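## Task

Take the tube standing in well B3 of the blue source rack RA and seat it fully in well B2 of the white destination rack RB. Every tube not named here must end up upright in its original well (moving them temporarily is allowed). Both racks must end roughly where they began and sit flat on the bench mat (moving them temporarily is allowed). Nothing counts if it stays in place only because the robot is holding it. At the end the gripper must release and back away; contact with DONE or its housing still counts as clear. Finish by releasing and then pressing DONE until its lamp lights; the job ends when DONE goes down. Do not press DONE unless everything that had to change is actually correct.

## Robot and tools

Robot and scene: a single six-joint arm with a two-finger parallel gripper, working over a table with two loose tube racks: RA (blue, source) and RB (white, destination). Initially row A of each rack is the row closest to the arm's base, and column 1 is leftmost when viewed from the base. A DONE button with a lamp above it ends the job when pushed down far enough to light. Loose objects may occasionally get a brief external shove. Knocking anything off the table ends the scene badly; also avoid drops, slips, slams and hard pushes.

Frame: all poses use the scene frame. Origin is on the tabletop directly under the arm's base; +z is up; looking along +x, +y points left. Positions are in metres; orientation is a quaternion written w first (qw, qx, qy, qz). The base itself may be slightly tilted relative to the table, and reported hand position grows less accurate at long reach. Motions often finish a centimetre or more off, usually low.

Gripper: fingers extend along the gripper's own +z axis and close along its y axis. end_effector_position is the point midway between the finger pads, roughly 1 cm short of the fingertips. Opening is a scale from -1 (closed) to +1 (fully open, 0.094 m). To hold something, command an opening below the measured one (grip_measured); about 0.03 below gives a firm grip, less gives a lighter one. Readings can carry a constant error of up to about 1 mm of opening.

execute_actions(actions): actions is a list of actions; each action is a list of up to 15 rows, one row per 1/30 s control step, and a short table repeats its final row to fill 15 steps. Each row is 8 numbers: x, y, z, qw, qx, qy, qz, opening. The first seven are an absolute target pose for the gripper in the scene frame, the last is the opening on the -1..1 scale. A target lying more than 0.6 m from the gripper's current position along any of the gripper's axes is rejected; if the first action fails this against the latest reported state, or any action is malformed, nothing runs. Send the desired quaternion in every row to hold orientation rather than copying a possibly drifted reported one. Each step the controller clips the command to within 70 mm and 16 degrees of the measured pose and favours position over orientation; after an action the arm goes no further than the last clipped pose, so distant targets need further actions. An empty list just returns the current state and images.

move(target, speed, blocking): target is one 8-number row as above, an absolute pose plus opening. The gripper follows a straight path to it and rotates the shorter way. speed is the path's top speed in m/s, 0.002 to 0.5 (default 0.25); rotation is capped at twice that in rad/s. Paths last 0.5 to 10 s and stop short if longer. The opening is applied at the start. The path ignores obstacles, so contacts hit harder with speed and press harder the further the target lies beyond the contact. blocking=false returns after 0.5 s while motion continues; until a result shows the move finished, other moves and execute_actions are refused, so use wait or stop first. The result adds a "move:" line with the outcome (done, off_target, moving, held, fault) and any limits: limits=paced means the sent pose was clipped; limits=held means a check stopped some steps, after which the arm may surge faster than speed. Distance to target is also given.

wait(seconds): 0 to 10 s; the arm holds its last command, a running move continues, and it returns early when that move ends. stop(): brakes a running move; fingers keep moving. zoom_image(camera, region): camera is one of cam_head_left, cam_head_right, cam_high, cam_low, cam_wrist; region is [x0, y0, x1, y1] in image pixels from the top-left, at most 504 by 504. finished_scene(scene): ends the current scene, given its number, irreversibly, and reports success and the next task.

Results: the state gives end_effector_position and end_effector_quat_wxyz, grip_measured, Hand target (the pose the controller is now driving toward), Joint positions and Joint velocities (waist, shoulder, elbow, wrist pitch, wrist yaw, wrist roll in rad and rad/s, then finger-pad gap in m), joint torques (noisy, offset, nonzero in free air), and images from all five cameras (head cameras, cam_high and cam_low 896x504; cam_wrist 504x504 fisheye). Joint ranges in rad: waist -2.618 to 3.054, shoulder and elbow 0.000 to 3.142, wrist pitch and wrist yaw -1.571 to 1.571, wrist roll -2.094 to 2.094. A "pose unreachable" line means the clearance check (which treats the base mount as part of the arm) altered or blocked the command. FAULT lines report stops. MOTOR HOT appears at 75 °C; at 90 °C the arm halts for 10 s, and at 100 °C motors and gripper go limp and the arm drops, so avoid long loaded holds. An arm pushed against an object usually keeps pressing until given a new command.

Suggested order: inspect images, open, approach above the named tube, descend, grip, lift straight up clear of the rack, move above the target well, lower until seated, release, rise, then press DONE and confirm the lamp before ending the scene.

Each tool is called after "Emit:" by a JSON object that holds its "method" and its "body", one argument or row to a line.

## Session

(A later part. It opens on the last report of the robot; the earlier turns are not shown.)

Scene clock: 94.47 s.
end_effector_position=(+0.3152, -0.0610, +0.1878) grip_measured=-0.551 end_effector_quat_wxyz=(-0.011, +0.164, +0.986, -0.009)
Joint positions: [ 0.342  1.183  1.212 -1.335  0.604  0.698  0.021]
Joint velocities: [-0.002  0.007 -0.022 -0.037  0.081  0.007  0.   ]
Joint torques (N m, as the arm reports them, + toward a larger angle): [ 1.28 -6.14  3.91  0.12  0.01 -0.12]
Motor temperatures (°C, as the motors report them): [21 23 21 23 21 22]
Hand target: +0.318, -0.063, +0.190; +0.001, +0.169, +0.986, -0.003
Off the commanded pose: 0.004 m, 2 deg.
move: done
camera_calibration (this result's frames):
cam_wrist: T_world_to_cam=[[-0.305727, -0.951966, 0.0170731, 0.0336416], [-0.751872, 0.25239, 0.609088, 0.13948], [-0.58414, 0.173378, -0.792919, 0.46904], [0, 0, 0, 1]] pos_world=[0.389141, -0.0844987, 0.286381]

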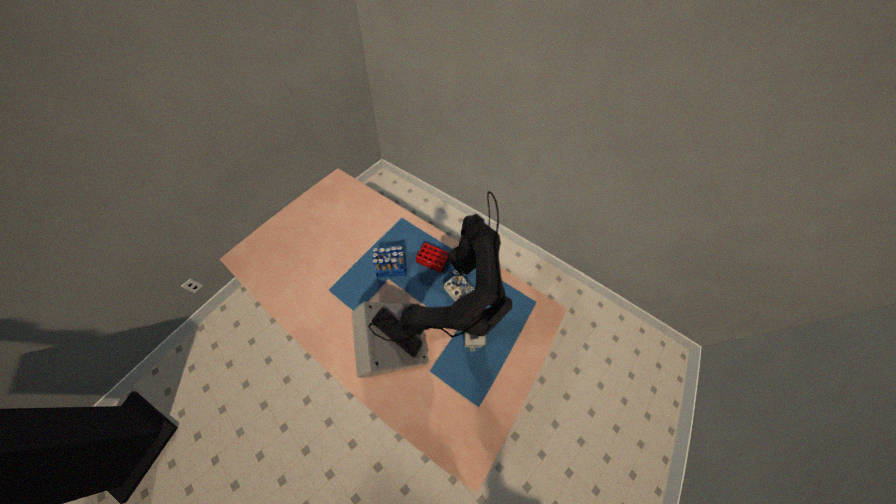

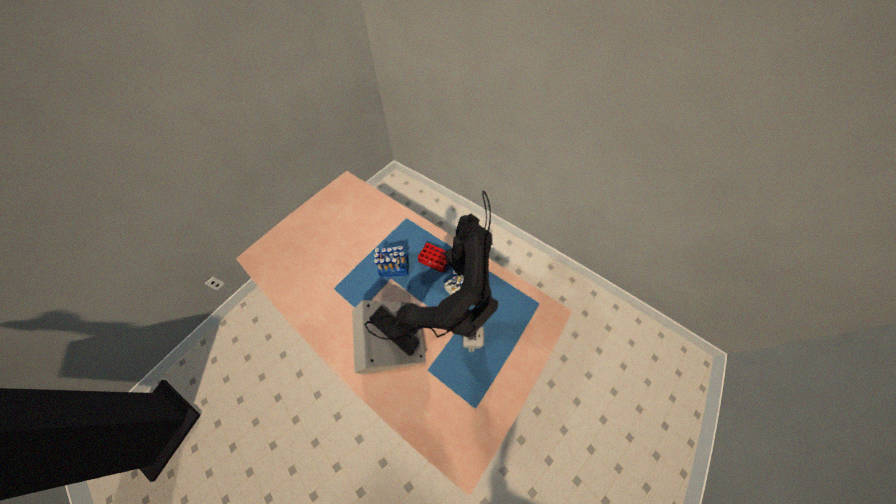

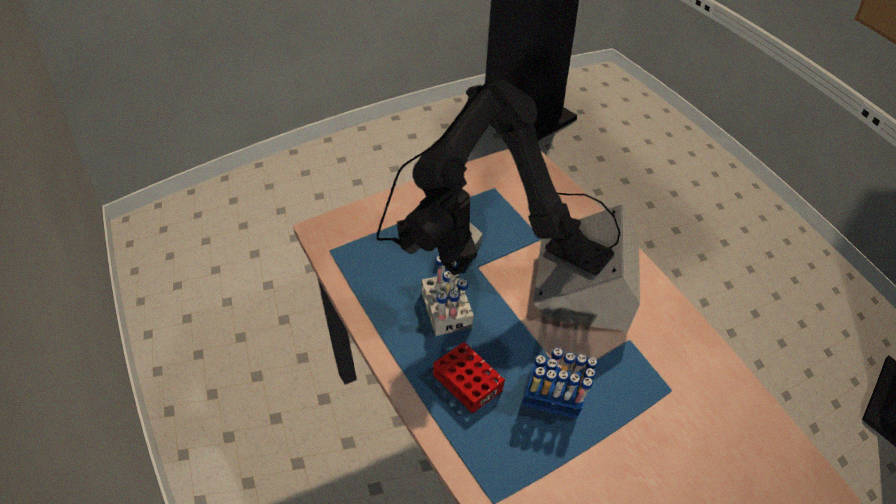

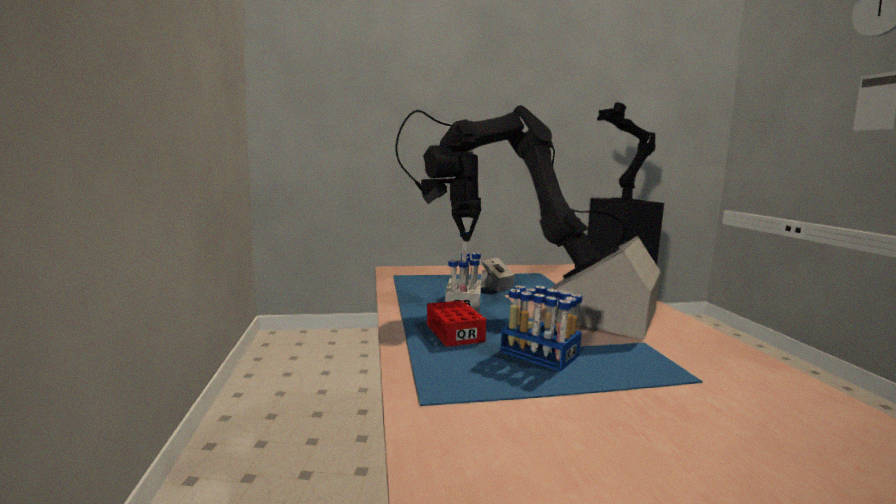

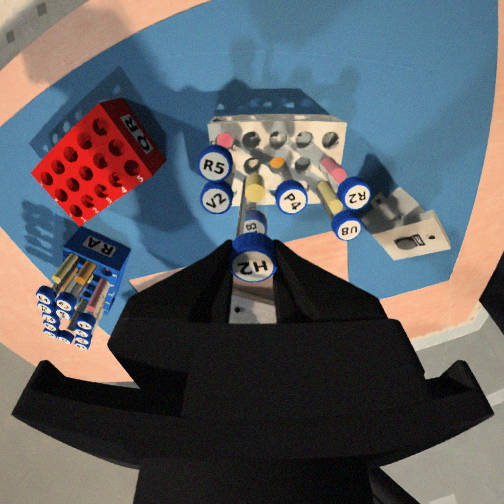

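Emit:
{"method": "move", "body": {
  "target": [0.321,-0.061,0.15,0,0.17,0.985,0,-0.6],
  "speed": 0.02
}}

Scene clock: 99.53 s.
end_effector_position=(+0.3171, -0.0611, +0.1491) grip_measured=-0.551 end_effector_quat_wxyz=(-0.011, +0.166, +0.986, -0.006)
Joint positions: [ 0.223  1.183  1.087 -1.132  0.564  0.565  0.021]
Joint velocities: [ 0.002 -0.002  0.002  0.007 -0.051 -0.051 -0.001]
Joint torques (N m, as the arm reports them, + toward a larger angle): [ 1.27 -6.2   3.89  0.23 -0.03 -0.1 ]
Motor temperatures (°C, as the motors report them): [21 23 21 23 21 22]
Hand target: +0.321, -0.062, +0.150; +0.000, +0.170, +0.985, -0.002
Off the commanded pose: 0.004 m, 2 deg.
move: done
camera_calibration (this result's frames):
cam_wrist: T_world_to_cam=[[-0.310313, -0.950553, 0.0124319, 0.0371407], [-0.751436, 0.253278, 0.609256, 0.164418], [-0.582279, 0.179718, -0.792876, 0.439329], [0, 0, 0, 1]] pos_world=[0.390887, -0.0852948, 0.247698]

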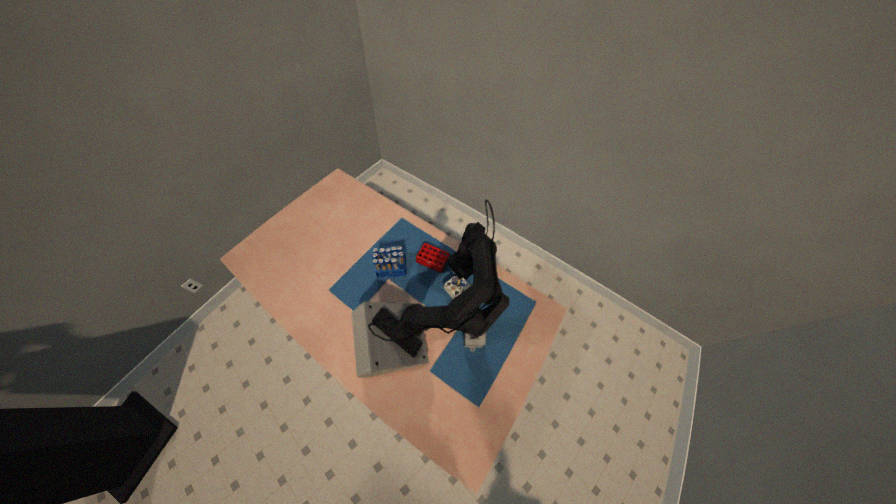

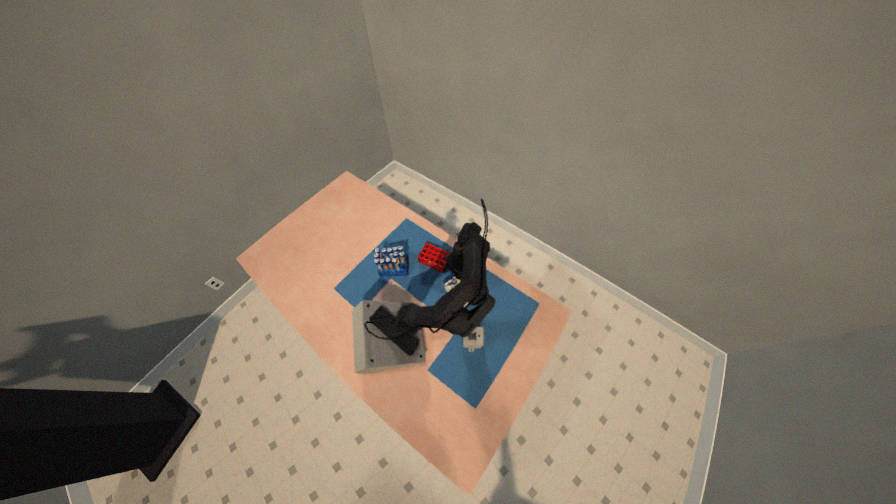

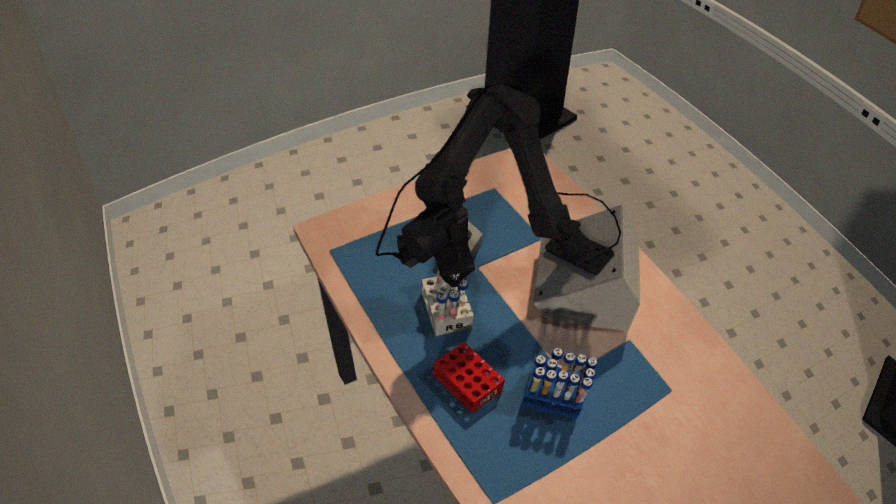

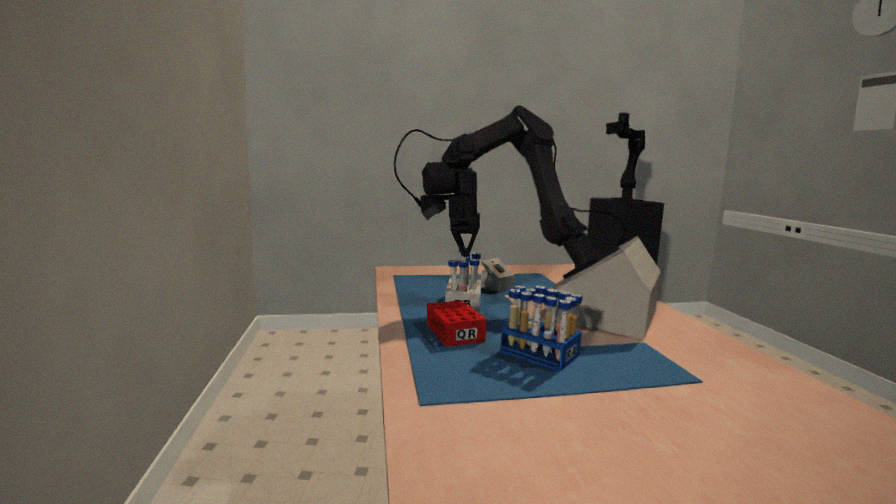

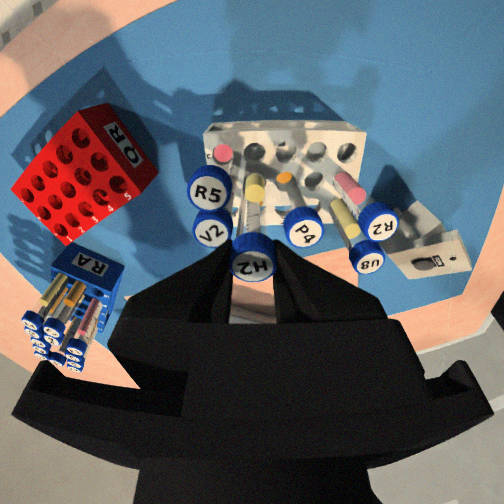

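Inserted. Continue, release, rise.

Emit:
{"method": "move", "body": {
  "target": [0.321,-0.062,0.122,0,0.17,0.985,0,-0.6],
  "speed": 0.02
}}

Emit:
{"method": "move", "body": {
  "target": [0.321,-0.062,0.122,0,0.17,0.985,0,-0.46]
}}

Emit:
{"method": "move", "body": {
  "target": [0.321,-0.062,0.18,0,0.17,0.985,0,-0.46],
  "speed": 0.06
}}

Scene clock: 104.93 s.
end_effector_position=(+0.3151, -0.0633, +0.1240) grip_measured=-0.551 end_effector_quat_wxyz=(-0.011, +0.168, +0.986, -0.004)
Joint positions: [ 0.146  1.183  1.004 -1.002  0.532  0.482  0.021]
Joint velocities: [ 0.002 -0.022  0.032 -0.022 -0.037 -0.007 -0.   ]
Joint torques (N m, as the arm reports them, + toward a larger angle): [ 1.45 -5.22  3.98  0.33 -0.03 -0.13]
Motor temperatures (°C, as the motors report them): [21 23 20 23 21 22]
Hand target: +0.321, -0.063, +0.122; -0.000, +0.170, +0.985, -0.001
Off the commanded pose: 0.006 m, 1 deg.
move: done
camera_calibration (this result's frames):
cam_wrist: T_world_to_cam=[[-0.313364, -0.9496, 0.0079598, 0.0363053], [-0.75126, 0.253022, 0.60958, 0.178651], [-0.580871, 0.18504, -0.792685, 0.418499], [0, 0, 0, 1]] pos_world=[0.388684, -0.0881661, 0.222547]

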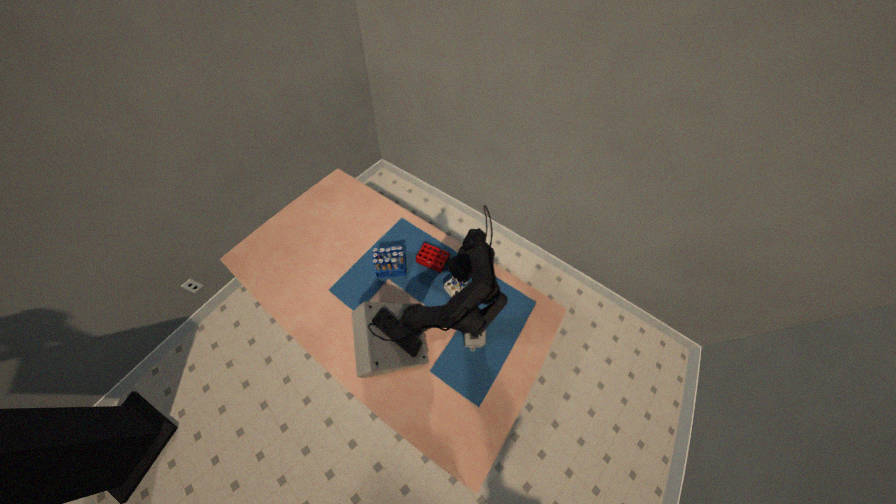

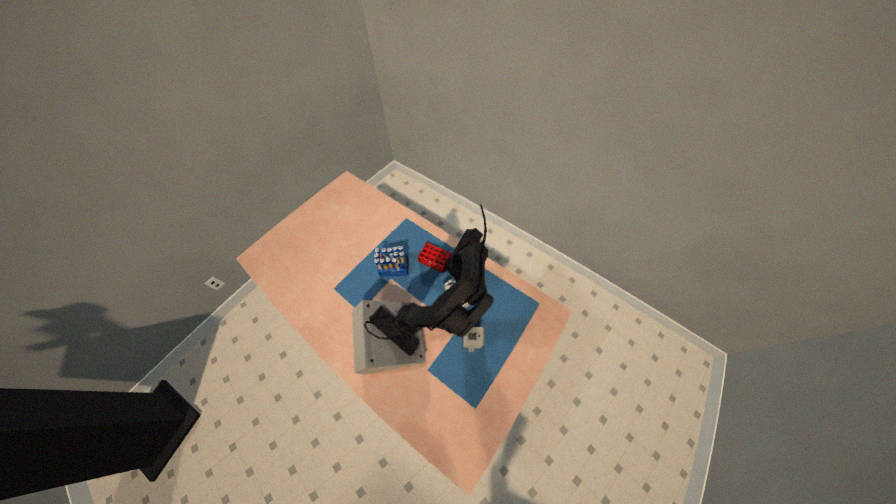

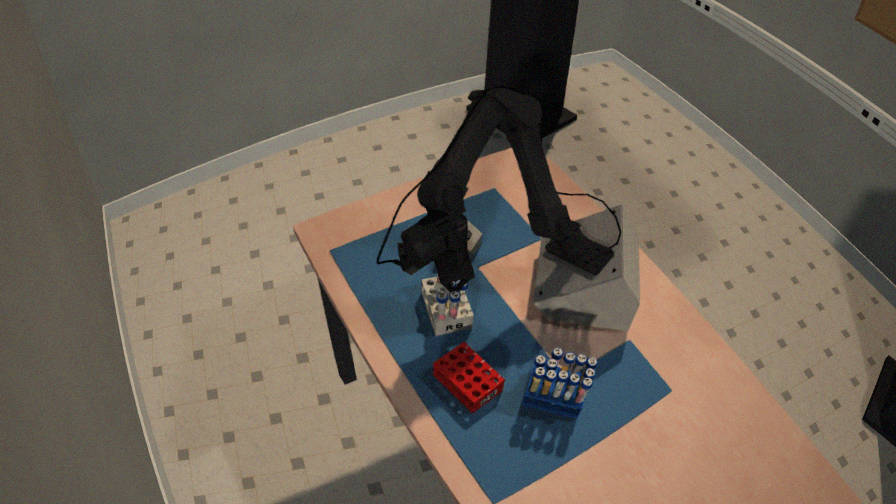

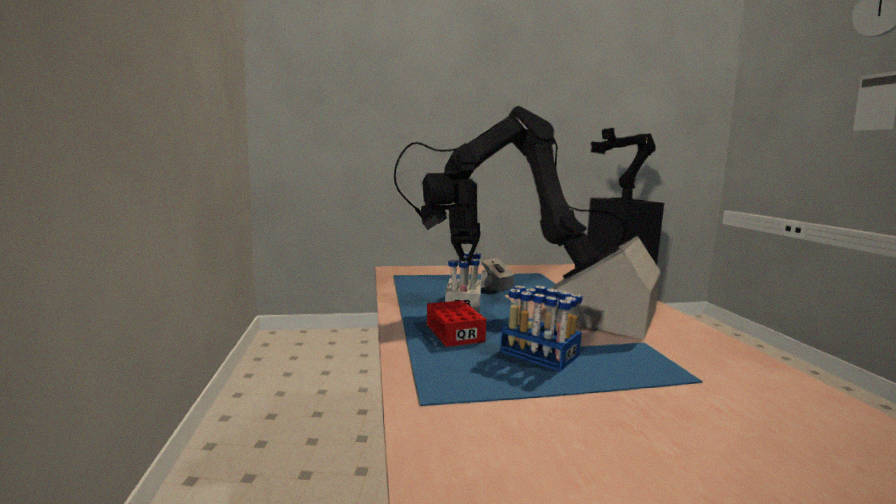

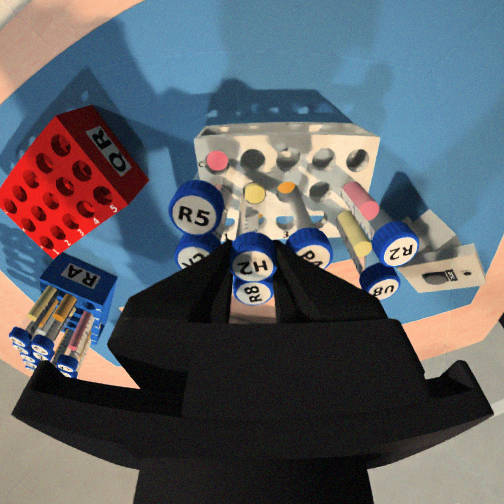

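Scene clock: 105.63 s.
end_effector_position=(+0.3153, -0.0635, +0.1240) grip_measured=-0.462 end_effector_quat_wxyz=(-0.010, +0.167, +0.986, -0.005)
Joint positions: [ 0.146  1.183  1.004 -1.001  0.534  0.48   0.025]
Joint velocities: [ 0.017  0.017 -0.007  0.037  0.007  0.007 -0.   ]
Joint torques (N m, as the arm reports them, + toward a larger angle): [ 1.22 -5.28  3.84  0.35 -0.1  -0.1 ]
Motor temperatures (°C, as the motors report them): [21 23 20 23 21 22]
Hand target: +0.321, -0.062, +0.122; -0.000, +0.170, +0.985, -0.000
Off the commanded pose: 0.006 m, 1 deg.
move: done
camera_calibration (this result's frames):
cam_wrist: T_world_to_cam=[[-0.311893, -0.950075, 0.00900154, 0.0355154], [-0.752179, 0.252693, 0.608583, 0.179263], [-0.580474, 0.183042, -0.793439, 0.418503], [0, 0, 0, 1]] pos_world=[0.388845, -0.0881601, 0.222641]

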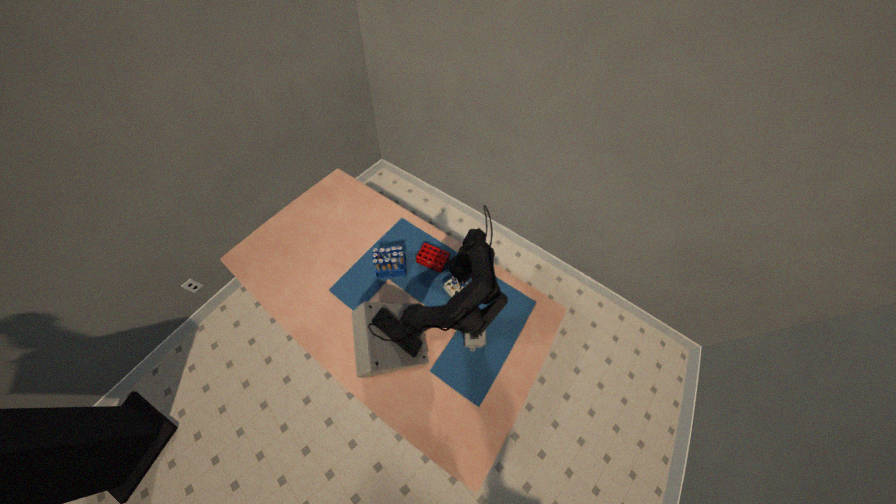

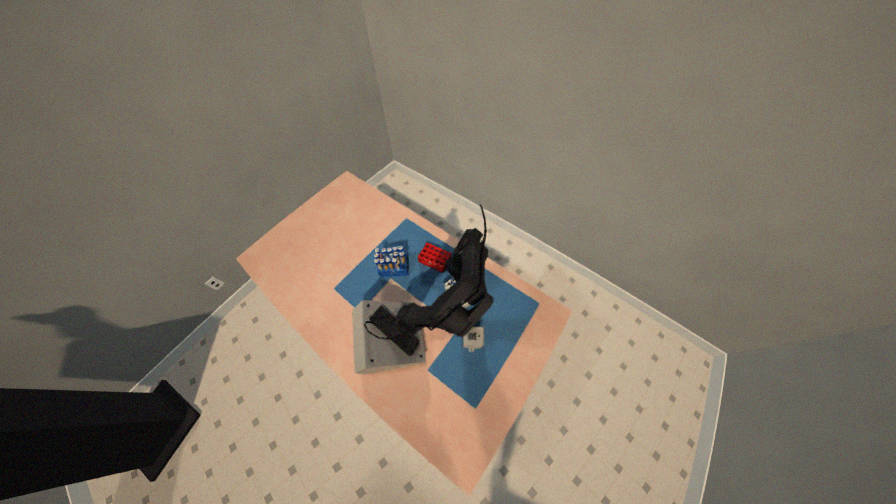

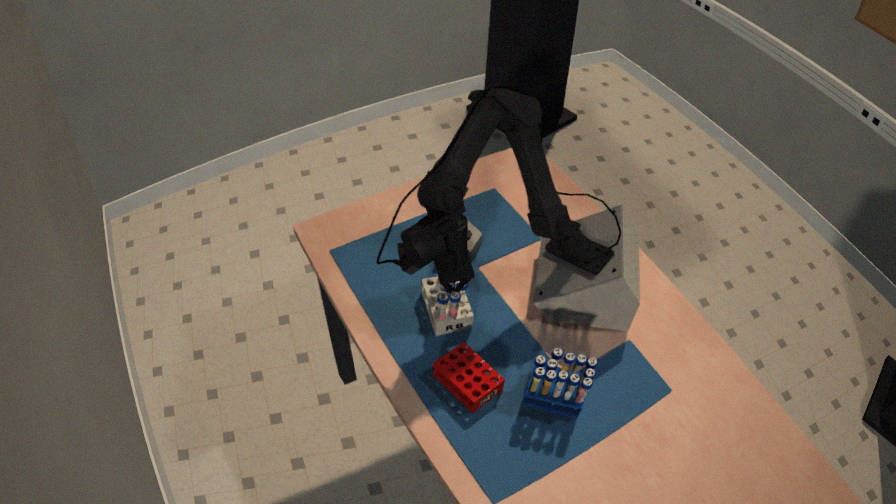

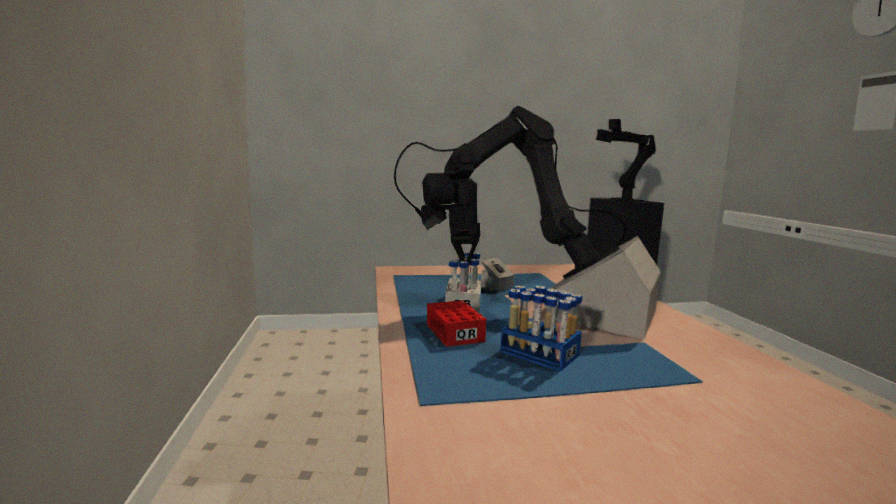

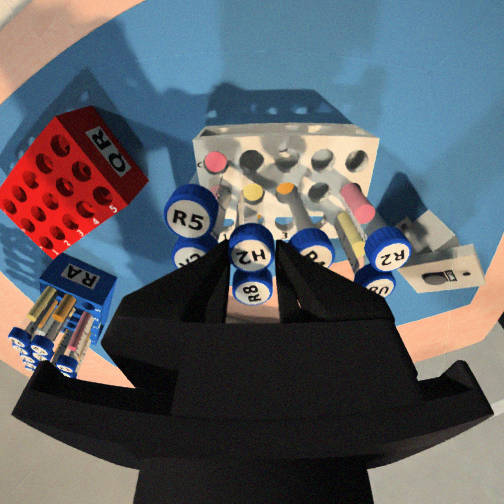

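Scene clock: 107.07 s.
end_effector_position=(+0.3132, -0.0589, +0.1684) grip_measured=-0.461 end_effector_quat_wxyz=(-0.020, +0.162, +0.987, -0.004)
Joint positions: [ 0.283  1.183  1.149 -1.245  0.571  0.632  0.025]
Joint velocities: [-0.012 -0.007  0.007 -0.022  0.037 -0.007 -0.   ]
Joint torques (N m, as the arm reports them, + toward a larger angle): [ 3.16 -6.36  6.18 -0.06  0.11  0.11]
Motor temperatures (°C, as the motors report them): [21 23 21 23 21 22]
Hand target: +0.320, -0.061, +0.180; -0.001, +0.171, +0.985, +0.003
Off the commanded pose: 0.014 m, 2 deg.
move: off_target
camera_calibration (this result's frames):
cam_wrist: T_world_to_cam=[[-0.302912, -0.952968, 0.00976818, 0.0357229], [-0.743563, 0.242737, 0.623051, 0.143786], [-0.596119, 0.181466, -0.78212, 0.454591], [0, 0, 0, 1]] pos_world=[0.388725, -0.0833522, 0.26561]

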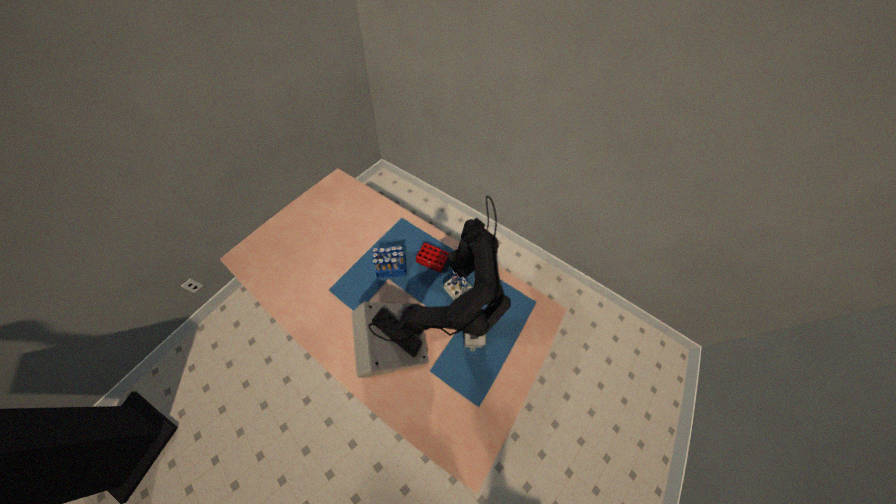

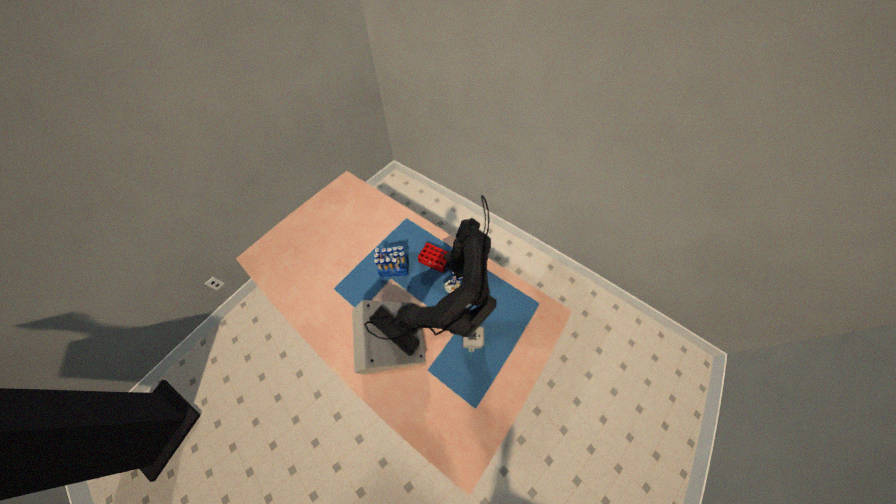

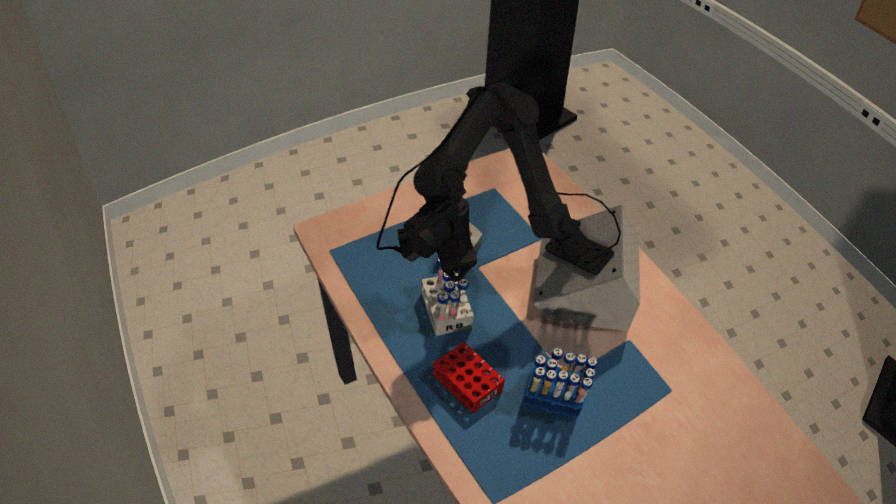

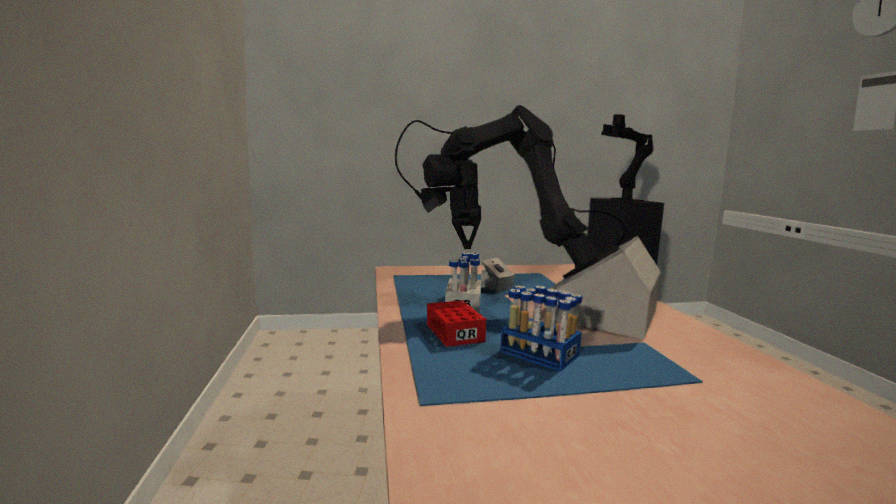

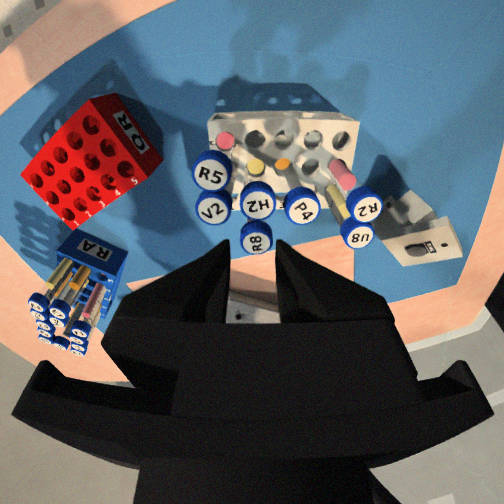

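Emit:
{"method": "move", "body": {
  "target": [0.172,-0.228,0.13,0,0.5,0.866,0,-1],
  "speed": 0.15
}}

Scene clock: 115.83 s.
end_effector_position=(+0.1641, -0.2255, +0.1334) grip_measured=-0.989 end_effector_quat_wxyz=(-0.012, +0.491, +0.871, -0.014)
Joint positions: [-1.326  0.788  0.828 -1.015 -0.264 -0.106  0.001]
Joint velocities: [-0.007 -0.017 -0.002 -0.066 -0.007  0.022 -0.003]
Joint torques (N m, as the arm reports them, + toward a larger angle): [-1.19 -3.37  4.82  0.24 -0.09 -0.12]
Motor temperatures (°C, as the motors report them): [21 23 21 23 21 22]
Hand target: +0.165, -0.231, +0.133; -0.005, +0.489, +0.872, -0.019
Off the commanded pose: 0.009 m, 2 deg.
move: done
camera_calibration (this result's frames):
cam_wrist: T_world_to_cam=[[-0.84548, -0.532967, 0.0333024, 0.0127207], [-0.410024, 0.687872, 0.598926, 0.143932], [-0.342116, 0.492725, -0.800112, 0.399445], [0, 0, 0, 1]] pos_world=[0.206427, -0.289043, 0.232973]

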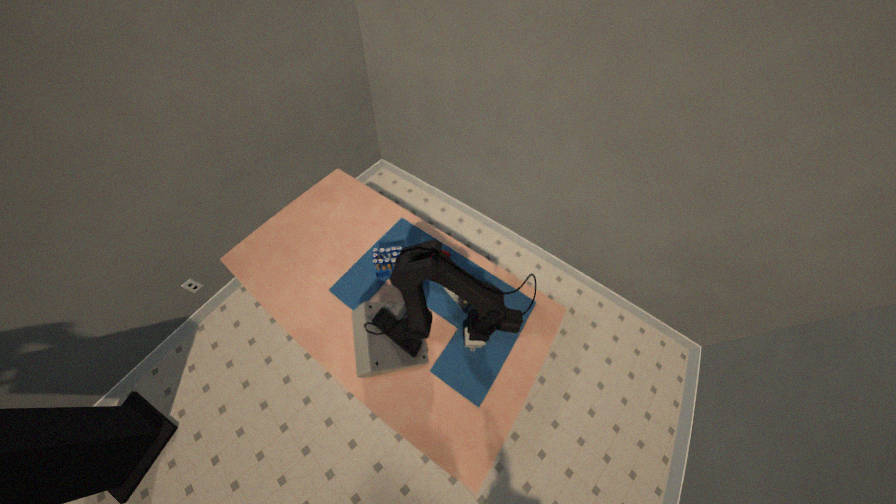

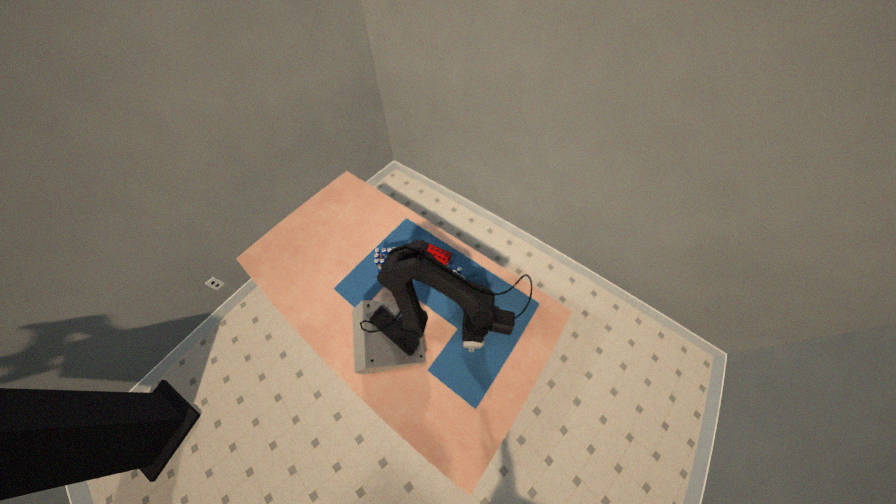

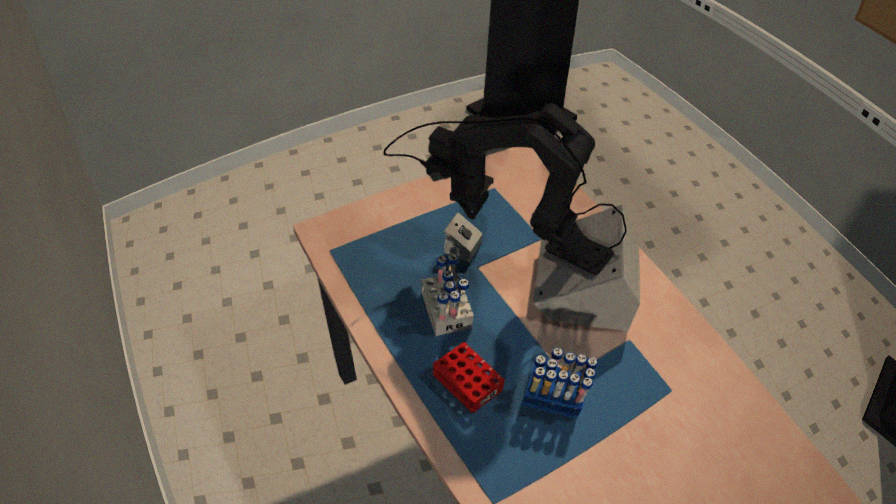

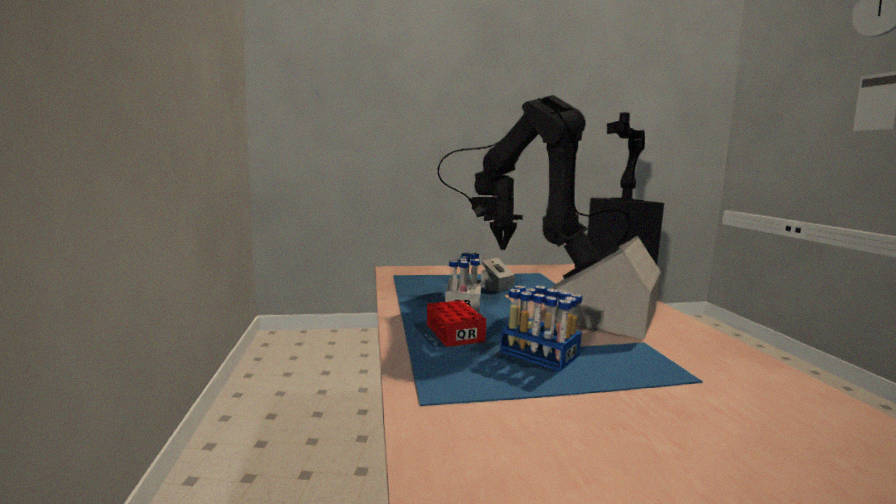

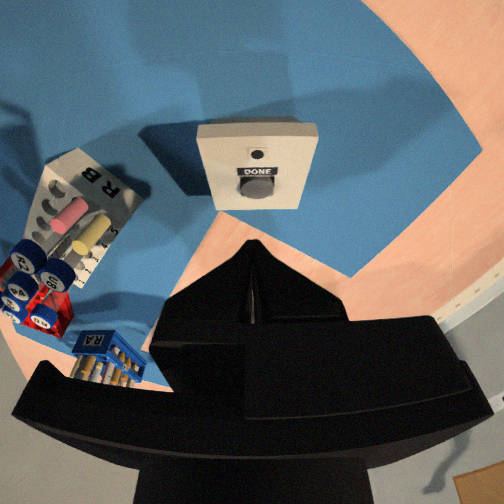

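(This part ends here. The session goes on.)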